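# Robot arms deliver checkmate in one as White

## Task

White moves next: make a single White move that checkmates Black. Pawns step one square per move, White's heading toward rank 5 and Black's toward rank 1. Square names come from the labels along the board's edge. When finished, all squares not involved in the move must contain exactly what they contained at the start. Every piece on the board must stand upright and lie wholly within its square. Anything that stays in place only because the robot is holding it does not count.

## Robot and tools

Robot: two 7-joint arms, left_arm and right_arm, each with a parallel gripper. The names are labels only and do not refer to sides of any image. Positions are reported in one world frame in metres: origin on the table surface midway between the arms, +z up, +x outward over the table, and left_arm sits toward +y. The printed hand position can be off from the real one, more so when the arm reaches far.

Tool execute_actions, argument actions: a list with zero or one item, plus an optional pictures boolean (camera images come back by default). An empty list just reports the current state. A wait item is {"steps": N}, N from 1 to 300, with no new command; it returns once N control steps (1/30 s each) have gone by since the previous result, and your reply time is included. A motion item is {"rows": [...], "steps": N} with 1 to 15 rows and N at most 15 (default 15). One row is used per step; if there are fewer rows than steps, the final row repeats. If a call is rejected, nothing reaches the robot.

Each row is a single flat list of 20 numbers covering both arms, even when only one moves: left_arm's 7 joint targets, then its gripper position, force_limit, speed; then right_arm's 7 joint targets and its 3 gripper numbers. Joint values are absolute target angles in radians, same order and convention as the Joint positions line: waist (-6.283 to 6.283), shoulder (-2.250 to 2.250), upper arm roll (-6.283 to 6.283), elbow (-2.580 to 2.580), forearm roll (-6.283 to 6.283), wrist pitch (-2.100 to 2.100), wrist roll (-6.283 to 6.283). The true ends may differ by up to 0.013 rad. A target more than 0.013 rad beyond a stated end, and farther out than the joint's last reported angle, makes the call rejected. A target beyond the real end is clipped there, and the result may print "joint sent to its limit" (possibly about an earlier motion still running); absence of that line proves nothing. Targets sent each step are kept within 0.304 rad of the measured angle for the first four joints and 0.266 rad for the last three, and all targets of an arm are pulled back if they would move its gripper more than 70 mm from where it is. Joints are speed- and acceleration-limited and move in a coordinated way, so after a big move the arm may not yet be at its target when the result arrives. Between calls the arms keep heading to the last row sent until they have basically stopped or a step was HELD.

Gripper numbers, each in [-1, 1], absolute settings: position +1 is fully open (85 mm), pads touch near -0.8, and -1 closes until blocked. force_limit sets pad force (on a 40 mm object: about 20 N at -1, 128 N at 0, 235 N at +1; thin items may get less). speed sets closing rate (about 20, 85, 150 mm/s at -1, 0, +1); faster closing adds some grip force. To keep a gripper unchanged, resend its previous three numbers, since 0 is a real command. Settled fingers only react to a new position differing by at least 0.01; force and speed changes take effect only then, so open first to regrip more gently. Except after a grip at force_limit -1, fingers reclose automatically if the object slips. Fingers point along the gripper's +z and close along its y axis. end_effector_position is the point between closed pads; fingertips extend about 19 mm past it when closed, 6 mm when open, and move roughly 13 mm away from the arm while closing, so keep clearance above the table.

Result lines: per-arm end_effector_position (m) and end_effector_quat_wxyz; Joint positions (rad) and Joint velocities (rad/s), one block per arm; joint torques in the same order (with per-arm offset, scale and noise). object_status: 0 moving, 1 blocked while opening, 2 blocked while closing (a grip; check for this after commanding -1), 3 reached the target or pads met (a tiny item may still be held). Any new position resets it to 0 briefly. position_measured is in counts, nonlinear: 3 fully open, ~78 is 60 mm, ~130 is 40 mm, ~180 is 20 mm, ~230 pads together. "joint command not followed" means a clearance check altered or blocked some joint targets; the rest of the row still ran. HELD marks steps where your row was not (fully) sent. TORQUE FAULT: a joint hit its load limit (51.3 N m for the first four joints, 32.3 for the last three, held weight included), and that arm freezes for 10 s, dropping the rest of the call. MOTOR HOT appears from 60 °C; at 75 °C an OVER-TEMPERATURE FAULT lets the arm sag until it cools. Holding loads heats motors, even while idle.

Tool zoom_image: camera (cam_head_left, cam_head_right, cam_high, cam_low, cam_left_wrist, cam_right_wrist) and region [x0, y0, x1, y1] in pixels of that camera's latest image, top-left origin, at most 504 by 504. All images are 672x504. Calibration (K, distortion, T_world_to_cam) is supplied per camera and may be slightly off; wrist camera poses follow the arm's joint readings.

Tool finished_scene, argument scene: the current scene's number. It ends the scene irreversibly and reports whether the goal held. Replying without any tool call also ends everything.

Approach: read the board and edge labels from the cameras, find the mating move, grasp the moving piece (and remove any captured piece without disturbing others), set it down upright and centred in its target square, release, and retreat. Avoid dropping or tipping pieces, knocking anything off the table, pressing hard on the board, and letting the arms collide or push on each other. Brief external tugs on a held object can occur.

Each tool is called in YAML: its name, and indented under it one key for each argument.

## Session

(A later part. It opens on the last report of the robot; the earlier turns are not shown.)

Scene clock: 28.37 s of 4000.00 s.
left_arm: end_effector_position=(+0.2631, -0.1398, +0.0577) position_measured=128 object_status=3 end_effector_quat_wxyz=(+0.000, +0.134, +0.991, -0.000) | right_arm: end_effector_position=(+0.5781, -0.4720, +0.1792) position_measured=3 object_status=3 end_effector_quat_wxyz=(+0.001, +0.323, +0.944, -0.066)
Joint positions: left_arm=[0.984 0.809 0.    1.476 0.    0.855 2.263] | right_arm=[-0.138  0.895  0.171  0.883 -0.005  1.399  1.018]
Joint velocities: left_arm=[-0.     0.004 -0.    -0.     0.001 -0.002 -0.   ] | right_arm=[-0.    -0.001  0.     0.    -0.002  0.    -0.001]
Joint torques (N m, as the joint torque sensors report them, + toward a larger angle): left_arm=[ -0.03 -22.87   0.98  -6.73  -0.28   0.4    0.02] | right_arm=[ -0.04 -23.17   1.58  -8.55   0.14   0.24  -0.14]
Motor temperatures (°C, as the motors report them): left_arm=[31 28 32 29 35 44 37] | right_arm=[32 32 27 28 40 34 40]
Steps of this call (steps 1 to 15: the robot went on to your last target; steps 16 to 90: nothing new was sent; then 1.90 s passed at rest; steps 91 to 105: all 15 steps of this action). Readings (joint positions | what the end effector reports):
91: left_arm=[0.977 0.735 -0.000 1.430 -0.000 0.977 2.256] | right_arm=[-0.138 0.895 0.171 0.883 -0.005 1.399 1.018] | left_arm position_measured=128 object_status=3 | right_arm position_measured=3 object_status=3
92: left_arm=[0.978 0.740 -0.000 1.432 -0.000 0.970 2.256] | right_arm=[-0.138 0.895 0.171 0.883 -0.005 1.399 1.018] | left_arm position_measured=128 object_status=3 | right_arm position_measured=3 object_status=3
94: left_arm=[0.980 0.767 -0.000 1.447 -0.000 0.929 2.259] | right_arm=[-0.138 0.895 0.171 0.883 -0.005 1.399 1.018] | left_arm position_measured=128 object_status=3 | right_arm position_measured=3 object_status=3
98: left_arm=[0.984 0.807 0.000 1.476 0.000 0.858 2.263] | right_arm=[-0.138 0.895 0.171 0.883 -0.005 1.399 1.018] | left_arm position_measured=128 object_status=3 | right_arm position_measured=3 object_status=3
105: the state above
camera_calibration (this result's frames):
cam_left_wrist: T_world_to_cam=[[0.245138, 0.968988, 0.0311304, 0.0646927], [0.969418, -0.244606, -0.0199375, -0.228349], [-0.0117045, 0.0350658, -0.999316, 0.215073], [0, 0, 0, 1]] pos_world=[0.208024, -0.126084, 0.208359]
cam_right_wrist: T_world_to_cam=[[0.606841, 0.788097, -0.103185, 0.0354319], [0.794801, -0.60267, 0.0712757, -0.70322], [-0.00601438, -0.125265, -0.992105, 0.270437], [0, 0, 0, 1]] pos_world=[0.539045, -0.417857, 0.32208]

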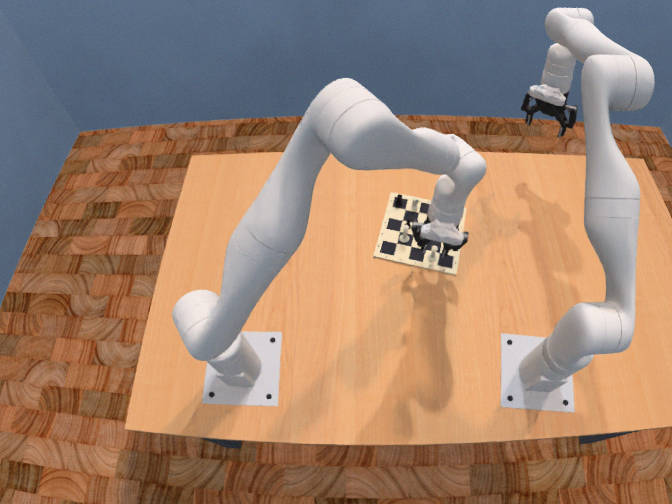

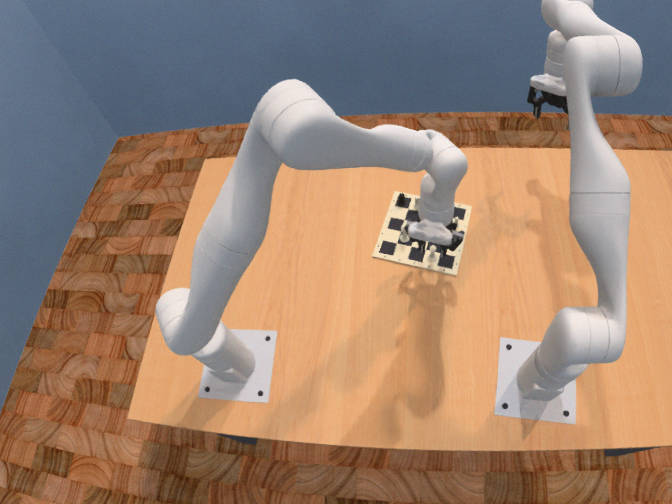

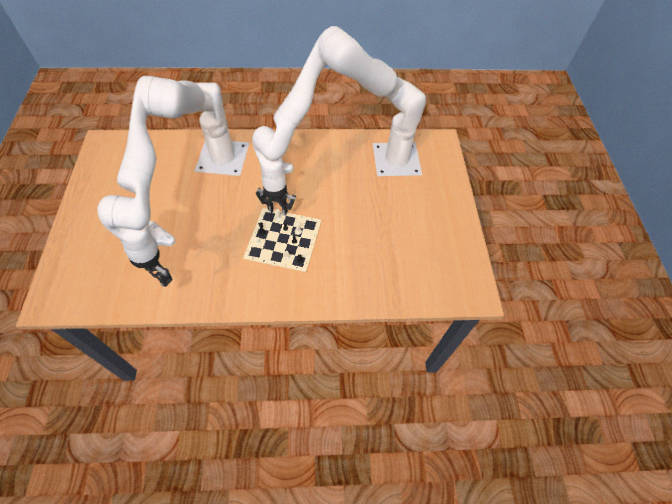

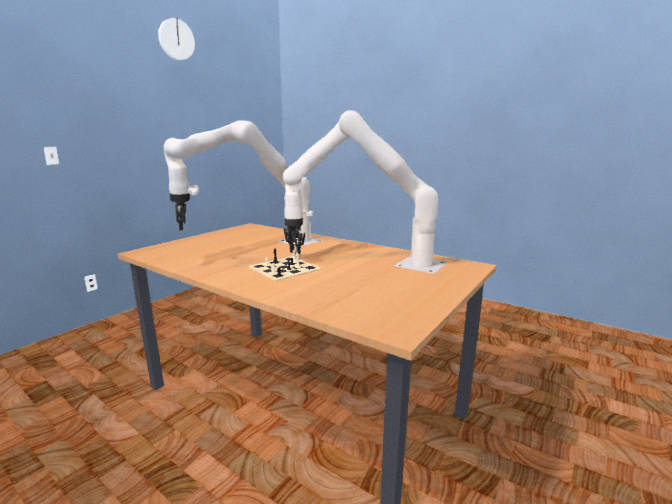

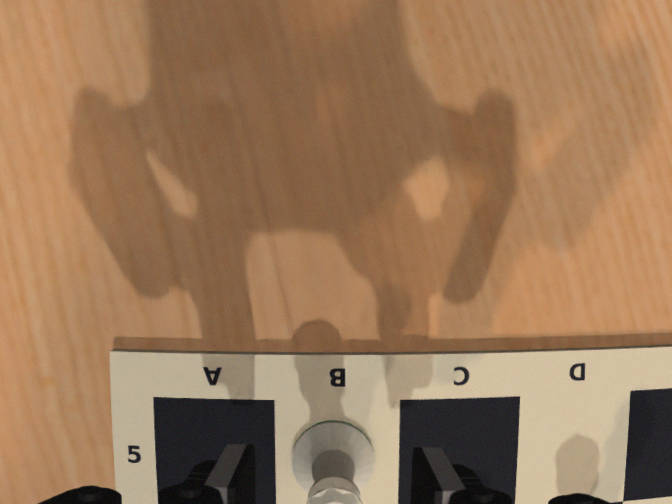

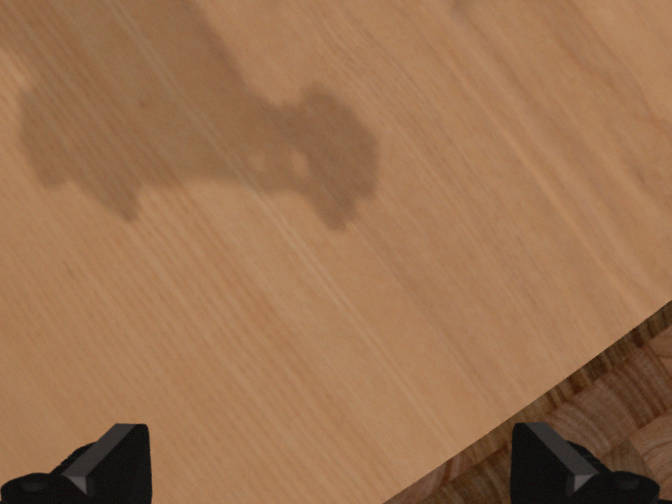

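execute_actions:
  actions:
    - {"rows":[[0.984,0.8177,0,1.4795,0,0.8444,2.263,0,-0.7,0,-0.138,0.895,0.171,0.883,-0.005,1.399,1.018,1,0,0]],"steps":6}
  pictures: false

execute_actions:
  actions:
    - {"rows":[[0.984,0.8177,0,1.4795,0,0.8444,2.263,-1,-0.7,-0.2,-0.138,0.895,0.171,0.883,-0.005,1.399,1.018,1,0,0]]}
  pictures: false

execute_actions:
  actions:
    - {"steps":8}
  pictures: false

execute_actions:
  actions:
    - {"rows":[[0.984,0.8025,0,1.4728,0,0.8663,2.263,-1,-0.7,-0.2,-0.138,0.895,0.171,0.883,-0.005,1.399,1.018,1,0,0]],"steps":8}
  pictures: false

execute_actions:
  actions:
    - {"rows":[[1.0335,0.85,0,1.366,0,0.9256,2.3125,-1,-0.7,-0.2,-0.138,0.895,0.171,0.883,-0.005,1.399,1.018,1,0,0]]}

Scene clock: 58.43 s of 4000.00 s.
left_arm: end_effector_position=(+0.2631, -0.1397, +0.0527) position_measured=128 object_status=3 end_effector_quat_wxyz=(+0.000, +0.134, +0.991, -0.000) | right_arm: end_effector_position=(+0.5781, -0.4720, +0.1792) position_measured=3 object_status=3 end_effector_quat_wxyz=(+0.001, +0.323, +0.944, -0.066)
Joint positions: left_arm=[ 0.984  0.817 -0.     1.48  -0.     0.844  2.263] | right_arm=[-0.138  0.895  0.171  0.883 -0.005  1.399  1.018]
Joint velocities: left_arm=[ 0.001  0.002  0.    -0.001  0.002 -0.003  0.001] | right_arm=[ 0.    -0.001  0.     0.     0.001 -0.     0.   ]
Joint torques (N m, as the joint torque sensors report them, + toward a larger angle): left_arm=[ -0.24 -22.27   0.88  -6.69  -0.32   0.28   0.17] | right_arm=[ -0.19 -23.23   1.64  -8.7    0.19   0.32  -0.17]
Motor temperatures (°C, as the motors report them): left_arm=[31 28 32 29 35 44 37] | right_arm=[32 32 27 28 40 34 40]
Steps of this call (steps 1 to 15: the robot went on to your last target; steps 16 to 90: nothing new was sent; then 26.87 s passed at rest; steps 91 to 96: all 6 steps of this action). Readings (joint positions | what the end effector reports):
91: left_arm=[0.984 0.811 0.000 1.477 -0.000 0.855 2.263] | right_arm=[-0.138 0.895 0.171 0.883 -0.005 1.399 1.018] | left_arm position_measured=128 object_status=3 | right_arm position_measured=3 object_status=3
92: left_arm=[0.984 0.815 0.000 1.477 0.000 0.849 2.263] | right_arm=[-0.138 0.895 0.171 0.883 -0.005 1.399 1.018] | left_arm position_measured=128 object_status=3 | right_arm position_measured=3 object_status=3
94: left_arm=[0.984 0.817 -0.000 1.480 -0.000 0.845 2.263] | right_arm=[-0.138 0.895 0.171 0.883 -0.005 1.399 1.018] | left_arm position_measured=128 object_status=3 | right_arm position_measured=3 object_status=3
96: the state above

Scene clock: 58.93 s of 4000.00 s.
left_arm: end_effector_position=(+0.2631, -0.1397, +0.0525) position_measured=199 object_status=0 end_effector_quat_wxyz=(+0.000, +0.134, +0.991, -0.000) | right_arm: end_effector_position=(+0.5781, -0.4720, +0.1792) position_measured=3 object_status=3 end_effector_quat_wxyz=(+0.001, +0.323, +0.944, -0.066)
Joint positions: left_arm=[ 0.984  0.818 -0.     1.479 -0.     0.844  2.263] | right_arm=[-0.138  0.895  0.171  0.883 -0.005  1.399  1.018]
Joint velocities: left_arm=[-0.     0.001 -0.     0.    -0.001 -0.001 -0.001] | right_arm=[ 0.     0.     0.     0.     0.001 -0.     0.   ]
Joint torques (N m, as the joint torque sensors report them, + toward a larger angle): left_arm=[ -0.01 -22.6    0.67  -6.94  -0.16   0.51   0.1 ] | right_arm=[ -0.16 -23.28   1.6   -8.55   0.09   0.31  -0.14]
Motor temperatures (°C, as the motors report them): left_arm=[31 28 32 29 35 44 37] | right_arm=[32 32 27 28 40 34 40]
Steps of this call (steps 1 to 15: all 15 steps of this action). Readings (joint positions | what the end effector reports):
1: left_arm=[0.984 0.817 -0.000 1.480 -0.000 0.844 2.263] | right_arm=[-0.138 0.895 0.171 0.883 -0.005 1.399 1.018] | left_arm position_measured=128 object_status=0 | right_arm position_measured=3 object_status=3
2: left_arm=[0.984 0.817 -0.000 1.479 0.000 0.844 2.263] | right_arm=[-0.138 0.895 0.171 0.883 -0.005 1.399 1.018] | left_arm position_measured=129 object_status=0 | right_arm position_measured=3 object_status=3
4: left_arm=[0.984 0.818 0.000 1.479 0.000 0.844 2.263] | right_arm=[-0.138 0.895 0.171 0.883 -0.005 1.399 1.018] | left_arm position_measured=138 object_status=0 | right_arm position_measured=3 object_status=3
8: left_arm=[0.984 0.818 -0.000 1.480 0.000 0.844 2.263] | right_arm=[-0.138 0.895 0.171 0.883 -0.005 1.399 1.018] | left_arm position_measured=162 object_status=0 | right_arm position_measured=3 object_status=3
15: the state above

Scene clock: 59.20 s of 4000.00 s.
left_arm: end_effector_position=(+0.2631, -0.1397, +0.0525) position_measured=199 object_status=2 end_effector_quat_wxyz=(+0.000, +0.134, +0.991, -0.000) | right_arm: end_effector_position=(+0.5781, -0.4720, +0.1792) position_measured=3 object_status=3 end_effector_quat_wxyz=(+0.001, +0.323, +0.944, -0.066)
Joint positions: left_arm=[ 0.984  0.818 -0.     1.479 -0.     0.844  2.263] | right_arm=[-0.138  0.895  0.171  0.883 -0.005  1.399  1.018]
Joint velocities: left_arm=[ 0.     0.     0.    -0.     0.001  0.001 -0.001] | right_arm=[ 0.     0.     0.     0.    -0.001  0.     0.   ]
Joint torques (N m, as the joint torque sensors report them, + toward a larger angle): left_arm=[  0.3  -22.86   0.86  -6.63  -0.35   0.24   0.07] | right_arm=[ -0.09 -23.29   1.68  -8.54   0.17   0.29  -0.14]
Motor temperatures (°C, as the motors report them): left_arm=[31 28 32 29 35 44 37] | right_arm=[32 32 27 28 40 34 40]
Steps of this call (steps 1 to 8: the robot went on to your last target). Readings (joint positions | what the end effector reports):
1: left_arm=[0.984 0.818 -0.000 1.479 -0.000 0.844 2.263] | right_arm=[-0.138 0.895 0.171 0.883 -0.005 1.399 1.018] | left_arm position_measured=199 object_status=0 | right_arm position_measured=3 object_status=3
2: left_arm=[0.984 0.818 -0.000 1.479 -0.000 0.844 2.263] | right_arm=[-0.138 0.895 0.171 0.883 -0.005 1.399 1.018] | left_arm position_measured=199 object_status=0 | right_arm position_measured=3 object_status=3
4: left_arm=[0.984 0.818 -0.000 1.479 -0.000 0.844 2.263] | right_arm=[-0.138 0.895 0.171 0.883 -0.005 1.399 1.018] | left_arm position_measured=199 object_status=2 | right_arm position_measured=3 object_status=3
8: the state above

Scene clock: 59.47 s of 4000.00 s.
left_arm: end_effector_position=(+0.2630, -0.1397, +0.0620) position_measured=199 object_status=2 end_effector_quat_wxyz=(-0.000, +0.134, +0.991, +0.000) | right_arm: end_effector_position=(+0.5781, -0.4720, +0.1792) position_measured=3 object_status=3 end_effector_quat_wxyz=(+0.001, +0.323, +0.944, -0.066)
Joint positions: left_arm=[0.984 0.803 0.    1.473 0.    0.866 2.263] | right_arm=[-0.138  0.895  0.171  0.883 -0.005  1.399  1.018]
Joint velocities: left_arm=[-0.    -0.004 -0.001  0.     0.001  0.001 -0.   ] | right_arm=[-0.     0.    -0.     0.    -0.001  0.     0.001]
Joint torques (N m, as the joint torque sensors report them, + toward a larger angle): left_arm=[ -0.07 -22.6    0.46  -7.16  -0.37   0.5    0.  ] | right_arm=[ -0.14 -23.11   1.63  -8.6    0.07   0.26  -0.19]
Motor temperatures (°C, as the motors report them): left_arm=[31 28 32 29 35 44 37] | right_arm=[32 32 27 28 40 34 40]
Steps of this call (steps 1 to 8: all 8 steps of this action). Readings (joint positions | what the end effector reports):
1: left_arm=[0.984 0.817 -0.000 1.479 -0.000 0.845 2.263] | right_arm=[-0.138 0.895 0.171 0.883 -0.005 1.399 1.018] | left_arm position_measured=199 object_status=2 | right_arm position_measured=3 object_status=3
2: left_arm=[0.984 0.811 -0.000 1.478 -0.000 0.852 2.263] | right_arm=[-0.138 0.895 0.171 0.883 -0.005 1.399 1.018] | left_arm position_measured=199 object_status=2 | right_arm position_measured=3 object_status=3
4: left_arm=[0.984 0.803 0.000 1.473 -0.000 0.865 2.263] | right_arm=[-0.138 0.895 0.171 0.883 -0.005 1.399 1.018] | left_arm position_measured=199 object_status=2 | right_arm position_measured=3 object_status=3
8: the state above

Scene clock: 59.97 s of 4000.00 s.
left_arm: end_effector_position=(+0.2537, -0.1748, +0.0626) position_measured=199 object_status=2 end_effector_quat_wxyz=(+0.000, +0.134, +0.991, -0.000) | right_arm: end_effector_position=(+0.5781, -0.4720, +0.1792) position_measured=3 object_status=3 end_effector_quat_wxyz=(+0.001, +0.323, +0.944, -0.066)
Joint positions: left_arm=[ 1.033  0.849 -0.     1.366 -0.     0.926  2.312] | right_arm=[-0.138  0.895  0.171  0.883 -0.005  1.399  1.018]
Joint velocities: left_arm=[ 0.005  0.007  0.001 -0.002  0.     0.001  0.001] | right_arm=[ 0.     0.     0.    -0.     0.     0.001  0.   ]
Joint torques (N m, as the joint torque sensors report them, + toward a larger angle): left_arm=[  0.24 -24.25   0.31  -7.6   -0.08   0.43  -0.01] | right_arm=[ -0.13 -23.15   1.43  -8.66   0.13   0.31  -0.22]
Motor temperatures (°C, as the motors report them): left_arm=[31 28 32 29 35 44 37] | right_arm=[32 32 27 28 40 34 40]
Steps of this call (steps 1 to 15: all 15 steps of this action). Readings (joint positions | what the end effector reports):
1: left_arm=[0.985 0.804 -0.000 1.472 -0.000 0.867 2.263] | right_arm=[-0.138 0.895 0.171 0.883 -0.005 1.399 1.018] | left_arm position_measured=199 object_status=2 | right_arm position_measured=3 object_status=3
2: left_arm=[0.987 0.807 -0.001 1.467 -0.000 0.869 2.265] | right_arm=[-0.138 0.895 0.171 0.883 -0.005 1.399 1.018] | left_arm position_measured=199 object_status=2 | right_arm position_measured=3 object_status=3
4: left_arm=[1.000 0.820 -0.002 1.441 -0.001 0.884 2.277] | right_arm=[-0.138 0.895 0.171 0.883 -0.005 1.399 1.018] | left_arm position_measured=199 object_status=2 | right_arm position_measured=3 object_status=3
8: left_arm=[1.030 0.846 0.001 1.374 0.001 0.921 2.309] | right_arm=[-0.138 0.895 0.171 0.883 -0.005 1.399 1.018] | left_arm position_measured=199 object_status=2 | right_arm position_measured=3 object_status=3
15: the state above
camera_calibration (this result's frames):
cam_left_wrist: T_world_to_cam=[[0.244658, 0.969113, 0.0310164, 0.10097], [0.96954, -0.244131, -0.0198216, -0.227686], [-0.0116373, 0.0349212, -0.999322, 0.221], [0, 0, 0, 1]] pos_world=[0.198619, -0.161155, 0.213206]
cam_right_wrist: T_world_to_cam=[[0.606841, 0.788097, -0.103185, 0.035432], [0.794801, -0.60267, 0.0712753, -0.70322], [-0.00601483, -0.125265, -0.992105, 0.270437], [0, 0, 0, 1]] pos_world=[0.539044, -0.417857, 0.32208]

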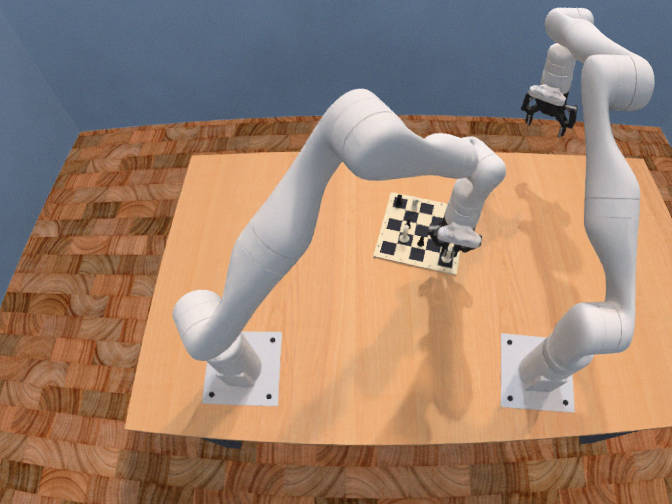

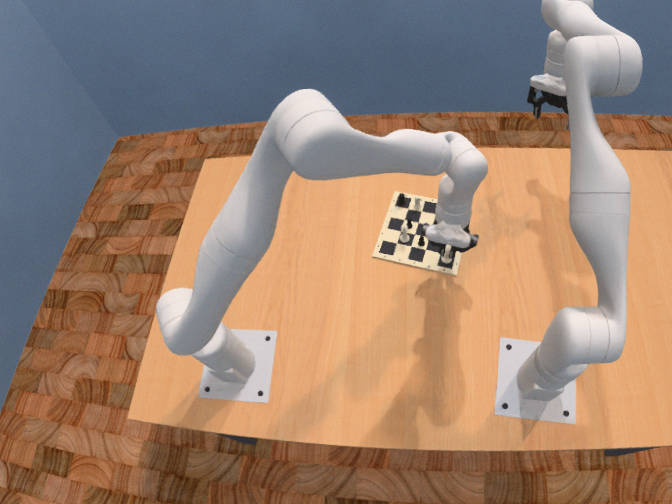

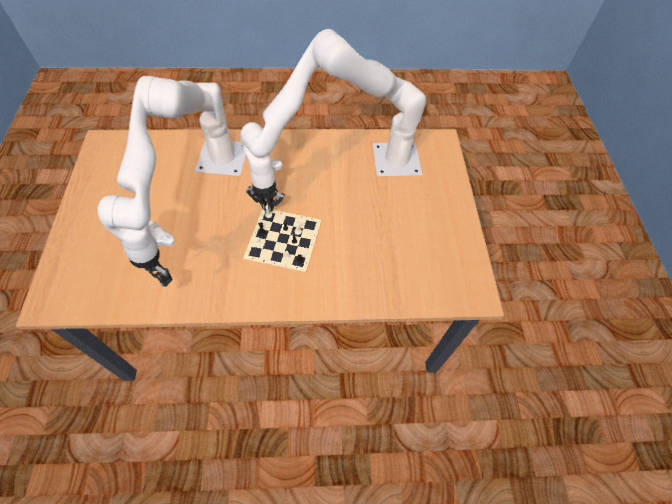

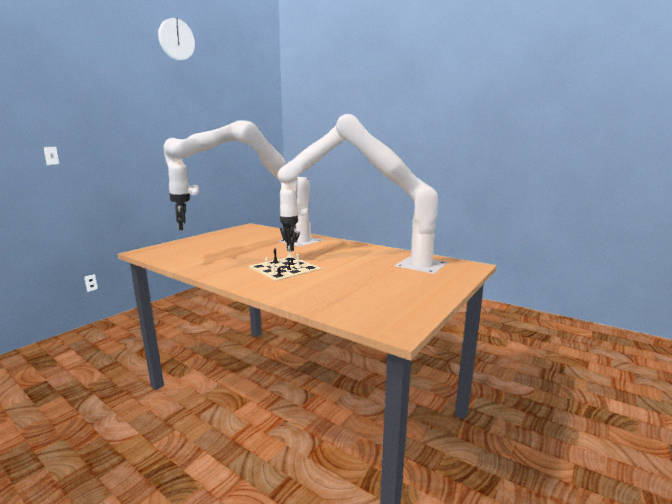

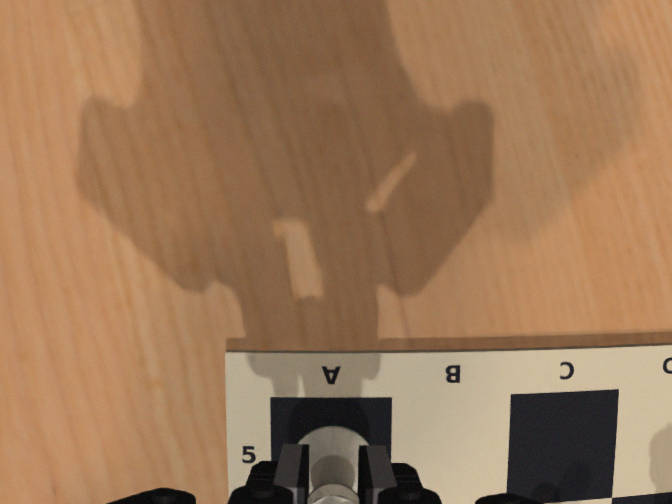

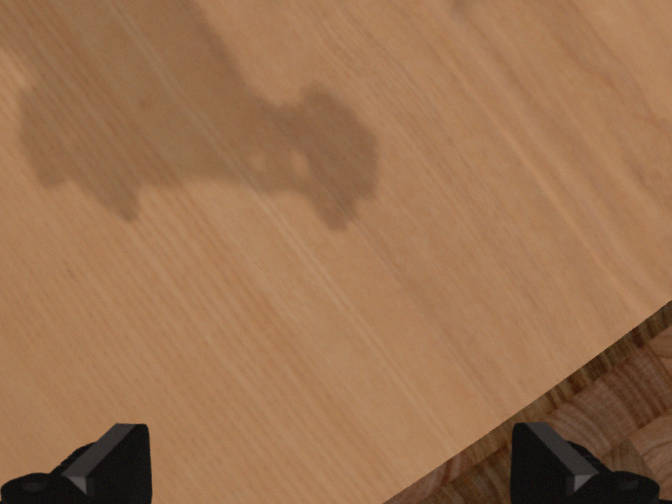

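execute_actions:
  actions:
    - {"rows":[[1.0335,0.855,0,1.368,0,0.9186,2.3125,-1,-0.7,-0.2,-0.138,0.895,0.171,0.883,-0.005,1.399,1.018,1,0,0],[1.0335,0.855,0,1.368,0,0.9186,2.3125,-1,-0.7,-0.2,-0.138,0.895,0.171,0.883,-0.005,1.399,1.018,1,0,0],[1.0335,0.86,0,1.3704,0,0.9112,2.3125,-1,-0.7,-0.2,-0.138,0.895,0.171,0.883,-0.005,1.399,1.018,1,0,0],[1.0335,0.86,0,1.3704,0,0.9112,2.3125,-1,-0.7,-0.2,-0.138,0.895,0.171,0.883,-0.005,1.399,1.018,1,0,0],[1.0335,0.862,0,1.3713,0,0.9083,2.3125,-1,-0.7,-0.2,-0.138,0.895,0.171,0.883,-0.005,1.399,1.018,1,0,0],[1.0335,0.862,0,1.3713,0,0.9083,2.3125,-1,-0.7,-0.2,-0.138,0.895,0.171,0.883,-0.005,1.399,1.018,1,0,0],[1.0335,0.8637,0,1.372,0,0.9059,2.3125,-1,-0.7,-0.2,-0.138,0.895,0.171,0.883,-0.005,1.399,1.018,1,0,0]]}
  pictures: false

execute_actions:
  actions:
    - {"rows":[[1.0335,0.8637,0,1.372,0,0.9059,2.3125,0,-0.7,-0.2,-0.138,0.895,0.171,0.883,-0.005,1.399,1.018,1,0,0]],"steps":12}
  pictures: false

execute_actions:
  actions:
    - {"rows":[[1.0335,0.796,0,1.332,0,1.0136,2.3125,0,-0.7,-0.2,-0.138,0.895,0.171,0.883,-0.005,1.399,1.018,1,0,0]]}

Scene clock: 67.30 s of 4000.00 s.
left_arm: end_effector_position=(+0.2534, -0.1749, +0.0529) position_measured=199 object_status=2 end_effector_quat_wxyz=(+0.000, +0.134, +0.991, -0.000) | right_arm: end_effector_position=(+0.5781, -0.4720, +0.1792) position_measured=3 object_status=3 end_effector_quat_wxyz=(+0.001, +0.323, +0.944, -0.066)
Joint positions: left_arm=[1.033 0.864 0.    1.372 0.    0.906 2.313] | right_arm=[-0.138  0.895  0.171  0.883 -0.005  1.399  1.018]
Joint velocities: left_arm=[-0.001  0.002 -0.    -0.     0.     0.001 -0.001] | right_arm=[-0.001 -0.     0.     0.    -0.    -0.001  0.   ]
Joint torques (N m, as the joint torque sensors report them, + toward a larger angle): left_arm=[  0.22 -23.47   0.83  -7.07  -0.27   0.41   0.18] | right_arm=[ -0.09 -23.24   1.74  -8.63   0.13   0.25  -0.1 ]
Motor temperatures (°C, as the motors report them): left_arm=[31 28 32 29 35 44 37] | right_arm=[32 32 27 28 40 34 40]
Steps of this call (steps 1 to 15: the robot went on to your last target; steps 16 to 90: nothing new was sent; then 3.83 s passed at rest; steps 91 to 105: all 15 steps of this action). Readings (joint positions | what the end effector reports):
91: left_arm=[1.034 0.851 0.000 1.366 -0.000 0.925 2.312] | right_arm=[-0.138 0.895 0.171 0.883 -0.005 1.399 1.018] | left_arm position_measured=199 object_status=2 | right_arm position_measured=3 object_status=3
92: left_arm=[1.034 0.853 0.000 1.367 0.000 0.921 2.313] | right_arm=[-0.138 0.895 0.171 0.883 -0.005 1.399 1.018] | left_arm position_measured=199 object_status=2 | right_arm position_measured=3 object_status=3
94: left_arm=[1.034 0.858 0.000 1.369 0.000 0.914 2.313] | right_arm=[-0.138 0.895 0.171 0.883 -0.005 1.399 1.018] | left_arm position_measured=199 object_status=2 | right_arm position_measured=3 object_status=3
98: left_arm=[1.033 0.863 -0.000 1.372 0.000 0.907 2.313] | right_arm=[-0.138 0.895 0.171 0.883 -0.005 1.399 1.018] | left_arm position_measured=199 object_status=2 | right_arm position_measured=3 object_status=3
105: the state above

Scene clock: 67.70 s of 4000.00 s.
left_arm: end_effector_position=(+0.2534, -0.1749, +0.0529) position_measured=140 object_status=0 end_effector_quat_wxyz=(-0.000, +0.134, +0.991, +0.000) | right_arm: end_effector_position=(+0.5781, -0.4720, +0.1792) position_measured=3 object_status=3 end_effector_quat_wxyz=(+0.001, +0.323, +0.944, -0.066)
Joint positions: left_arm=[ 1.034  0.864  0.     1.372 -0.     0.906  2.313] | right_arm=[-0.138  0.895  0.171  0.883 -0.005  1.399  1.018]
Joint velocities: left_arm=[ 0.001 -0.     0.     0.001 -0.001 -0.001 -0.   ] | right_arm=[ 0.001  0.     0.    -0.     0.     0.    -0.001]
Joint torques (N m, as the joint torque sensors report them, + toward a larger angle): left_arm=[  0.18 -23.64   0.8   -7.3   -0.41   0.25   0.05] | right_arm=[ -0.06 -23.24   1.7   -8.65   0.16   0.3   -0.09]
Motor temperatures (°C, as the motors report them): left_arm=[31 28 32 29 35 44 37] | right_arm=[32 32 27 28 40 34 40]
Steps of this call (steps 1 to 12: all 12 steps of this action). Readings (joint positions | what the end effector reports):
1: left_arm=[1.033 0.864 0.000 1.372 0.000 0.906 2.312] | right_arm=[-0.138 0.895 0.171 0.883 -0.005 1.399 1.018] | left_arm position_measured=199 object_status=0 | right_arm position_measured=3 object_status=3
2: left_arm=[1.033 0.864 0.000 1.372 0.000 0.906 2.313] | right_arm=[-0.138 0.895 0.171 0.883 -0.005 1.399 1.018] | left_arm position_measured=199 object_status=0 | right_arm position_measured=3 object_status=3
4: left_arm=[1.033 0.864 -0.000 1.372 -0.000 0.906 2.313] | right_arm=[-0.138 0.895 0.171 0.883 -0.005 1.399 1.018] | left_arm position_measured=190 object_status=0 | right_arm position_measured=3 object_status=3
8: left_arm=[1.033 0.864 0.000 1.372 0.000 0.906 2.313] | right_arm=[-0.138 0.895 0.171 0.883 -0.005 1.399 1.018] | left_arm position_measured=166 object_status=0 | right_arm position_measured=3 object_status=3
12: the state above

Scene clock: 68.20 s of 4000.00 s.
left_arm: end_effector_position=(+0.2535, -0.1750, +0.1014) position_measured=129 object_status=3 end_effector_quat_wxyz=(-0.000, +0.134, +0.991, +0.000) | right_arm: end_effector_position=(+0.5781, -0.4720, +0.1792) position_measured=3 object_status=3 end_effector_quat_wxyz=(+0.001, +0.323, +0.944, -0.066)
Joint positions: left_arm=[ 1.034  0.796 -0.     1.332 -0.     1.014  2.312] | right_arm=[-0.138  0.895  0.171  0.883 -0.005  1.399  1.018]
Joint velocities: left_arm=[-0.    -0.005  0.    -0.     0.001  0.002 -0.001] | right_arm=[ 0.    -0.001  0.     0.    -0.001 -0.     0.   ]
Joint torques (N m, as the joint torque sensors report them, + toward a larger angle): left_arm=[ -0.02 -23.38   0.62  -7.78  -0.23   0.61   0.09] | right_arm=[ -0.17 -23.13   1.68  -8.63   0.12   0.25  -0.18]
Motor temperatures (°C, as the motors report them): left_arm=[31 28 32 29 35 44 37] | right_arm=[32 32 27 28 40 34 40]
Steps of this call (steps 1 to 15: all 15 steps of this action). Readings (joint positions | what the end effector reports):
1: left_arm=[1.034 0.863 -0.000 1.372 0.000 0.907 2.313] | right_arm=[-0.138 0.895 0.171 0.883 -0.005 1.399 1.018] | left_arm position_measured=135 object_status=0 | right_arm position_measured=3 object_status=3
2: left_arm=[1.033 0.858 -0.000 1.370 -0.000 0.914 2.313] | right_arm=[-0.138 0.895 0.171 0.883 -0.005 1.399 1.018] | left_arm position_measured=132 object_status=0 | right_arm position_measured=3 object_status=3
4: left_arm=[1.033 0.831 -0.000 1.355 -0.000 0.954 2.312] | right_arm=[-0.138 0.895 0.171 0.883 -0.005 1.399 1.018] | left_arm position_measured=129 object_status=0 | right_arm position_measured=3 object_status=3
8: left_arm=[1.034 0.798 0.000 1.331 0.000 1.012 2.313] | right_arm=[-0.138 0.895 0.171 0.883 -0.005 1.399 1.018] | left_arm position_measured=129 object_status=0 | right_arm position_measured=3 object_status=3
15: the state above
camera_calibration (this result's frames):
cam_left_wrist: T_world_to_cam=[[0.24521, 0.968952, 0.0316867, 0.099773], [0.969394, -0.24465, -0.0205475, -0.226687], [-0.0121574, 0.0357554, -0.999287, 0.26011], [0, 0, 0, 1]] pos_world=[0.198446, -0.161435, 0.252105]
cam_right_wrist: T_world_to_cam=[[0.606841, 0.788097, -0.103185, 0.035432], [0.794801, -0.60267, 0.0712755, -0.70322], [-0.00601472, -0.125265, -0.992105, 0.270437], [0, 0, 0, 1]] pos_world=[0.539044, -0.417857, 0.32208]

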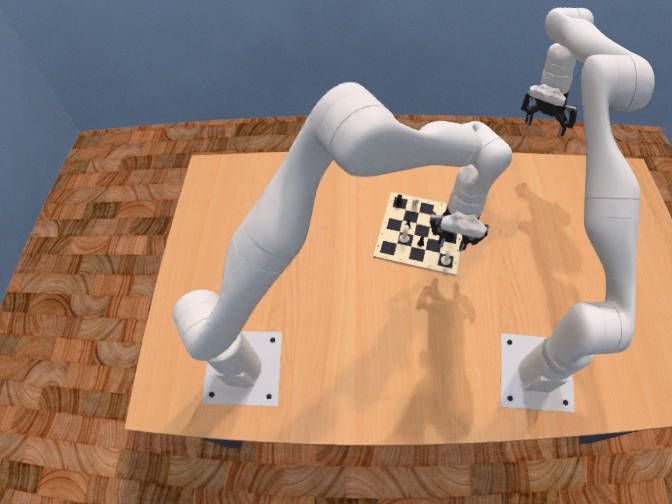

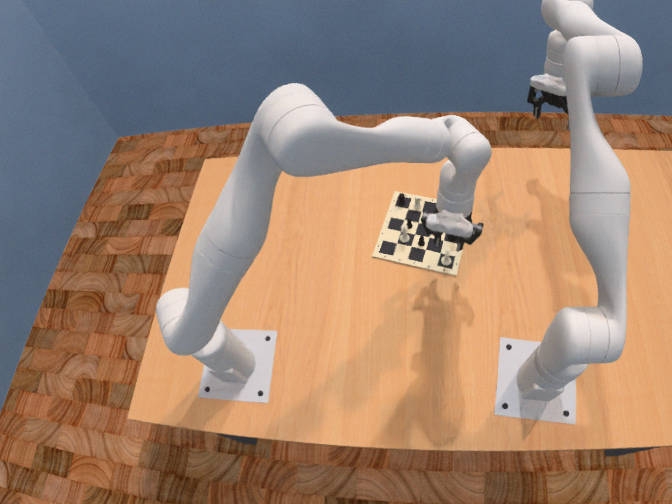

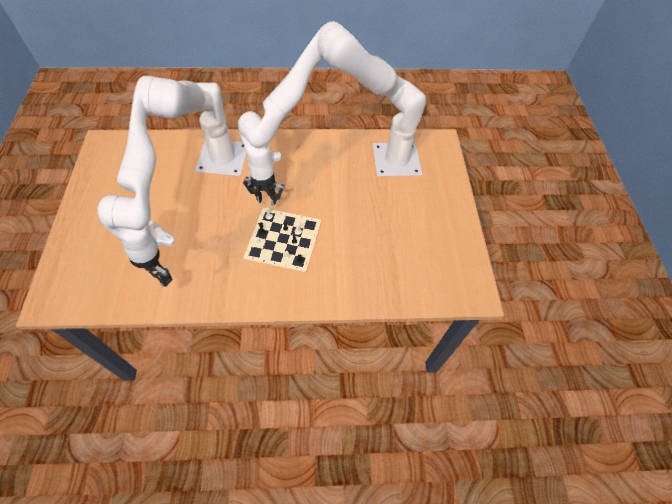

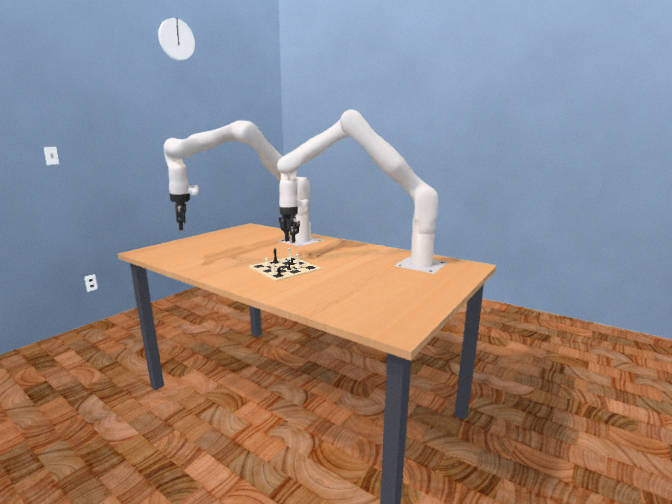

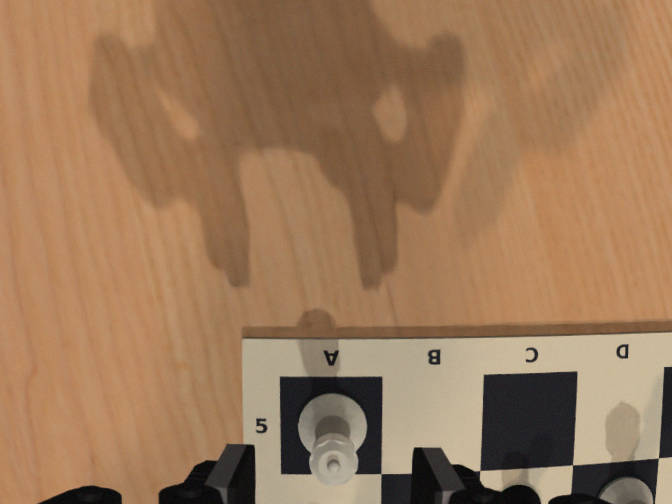

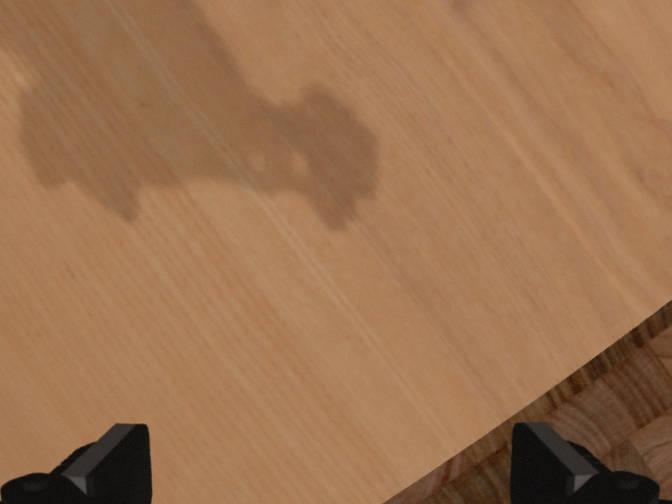

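finished_scene:
  scene: 2

The scene is finished: the task was done.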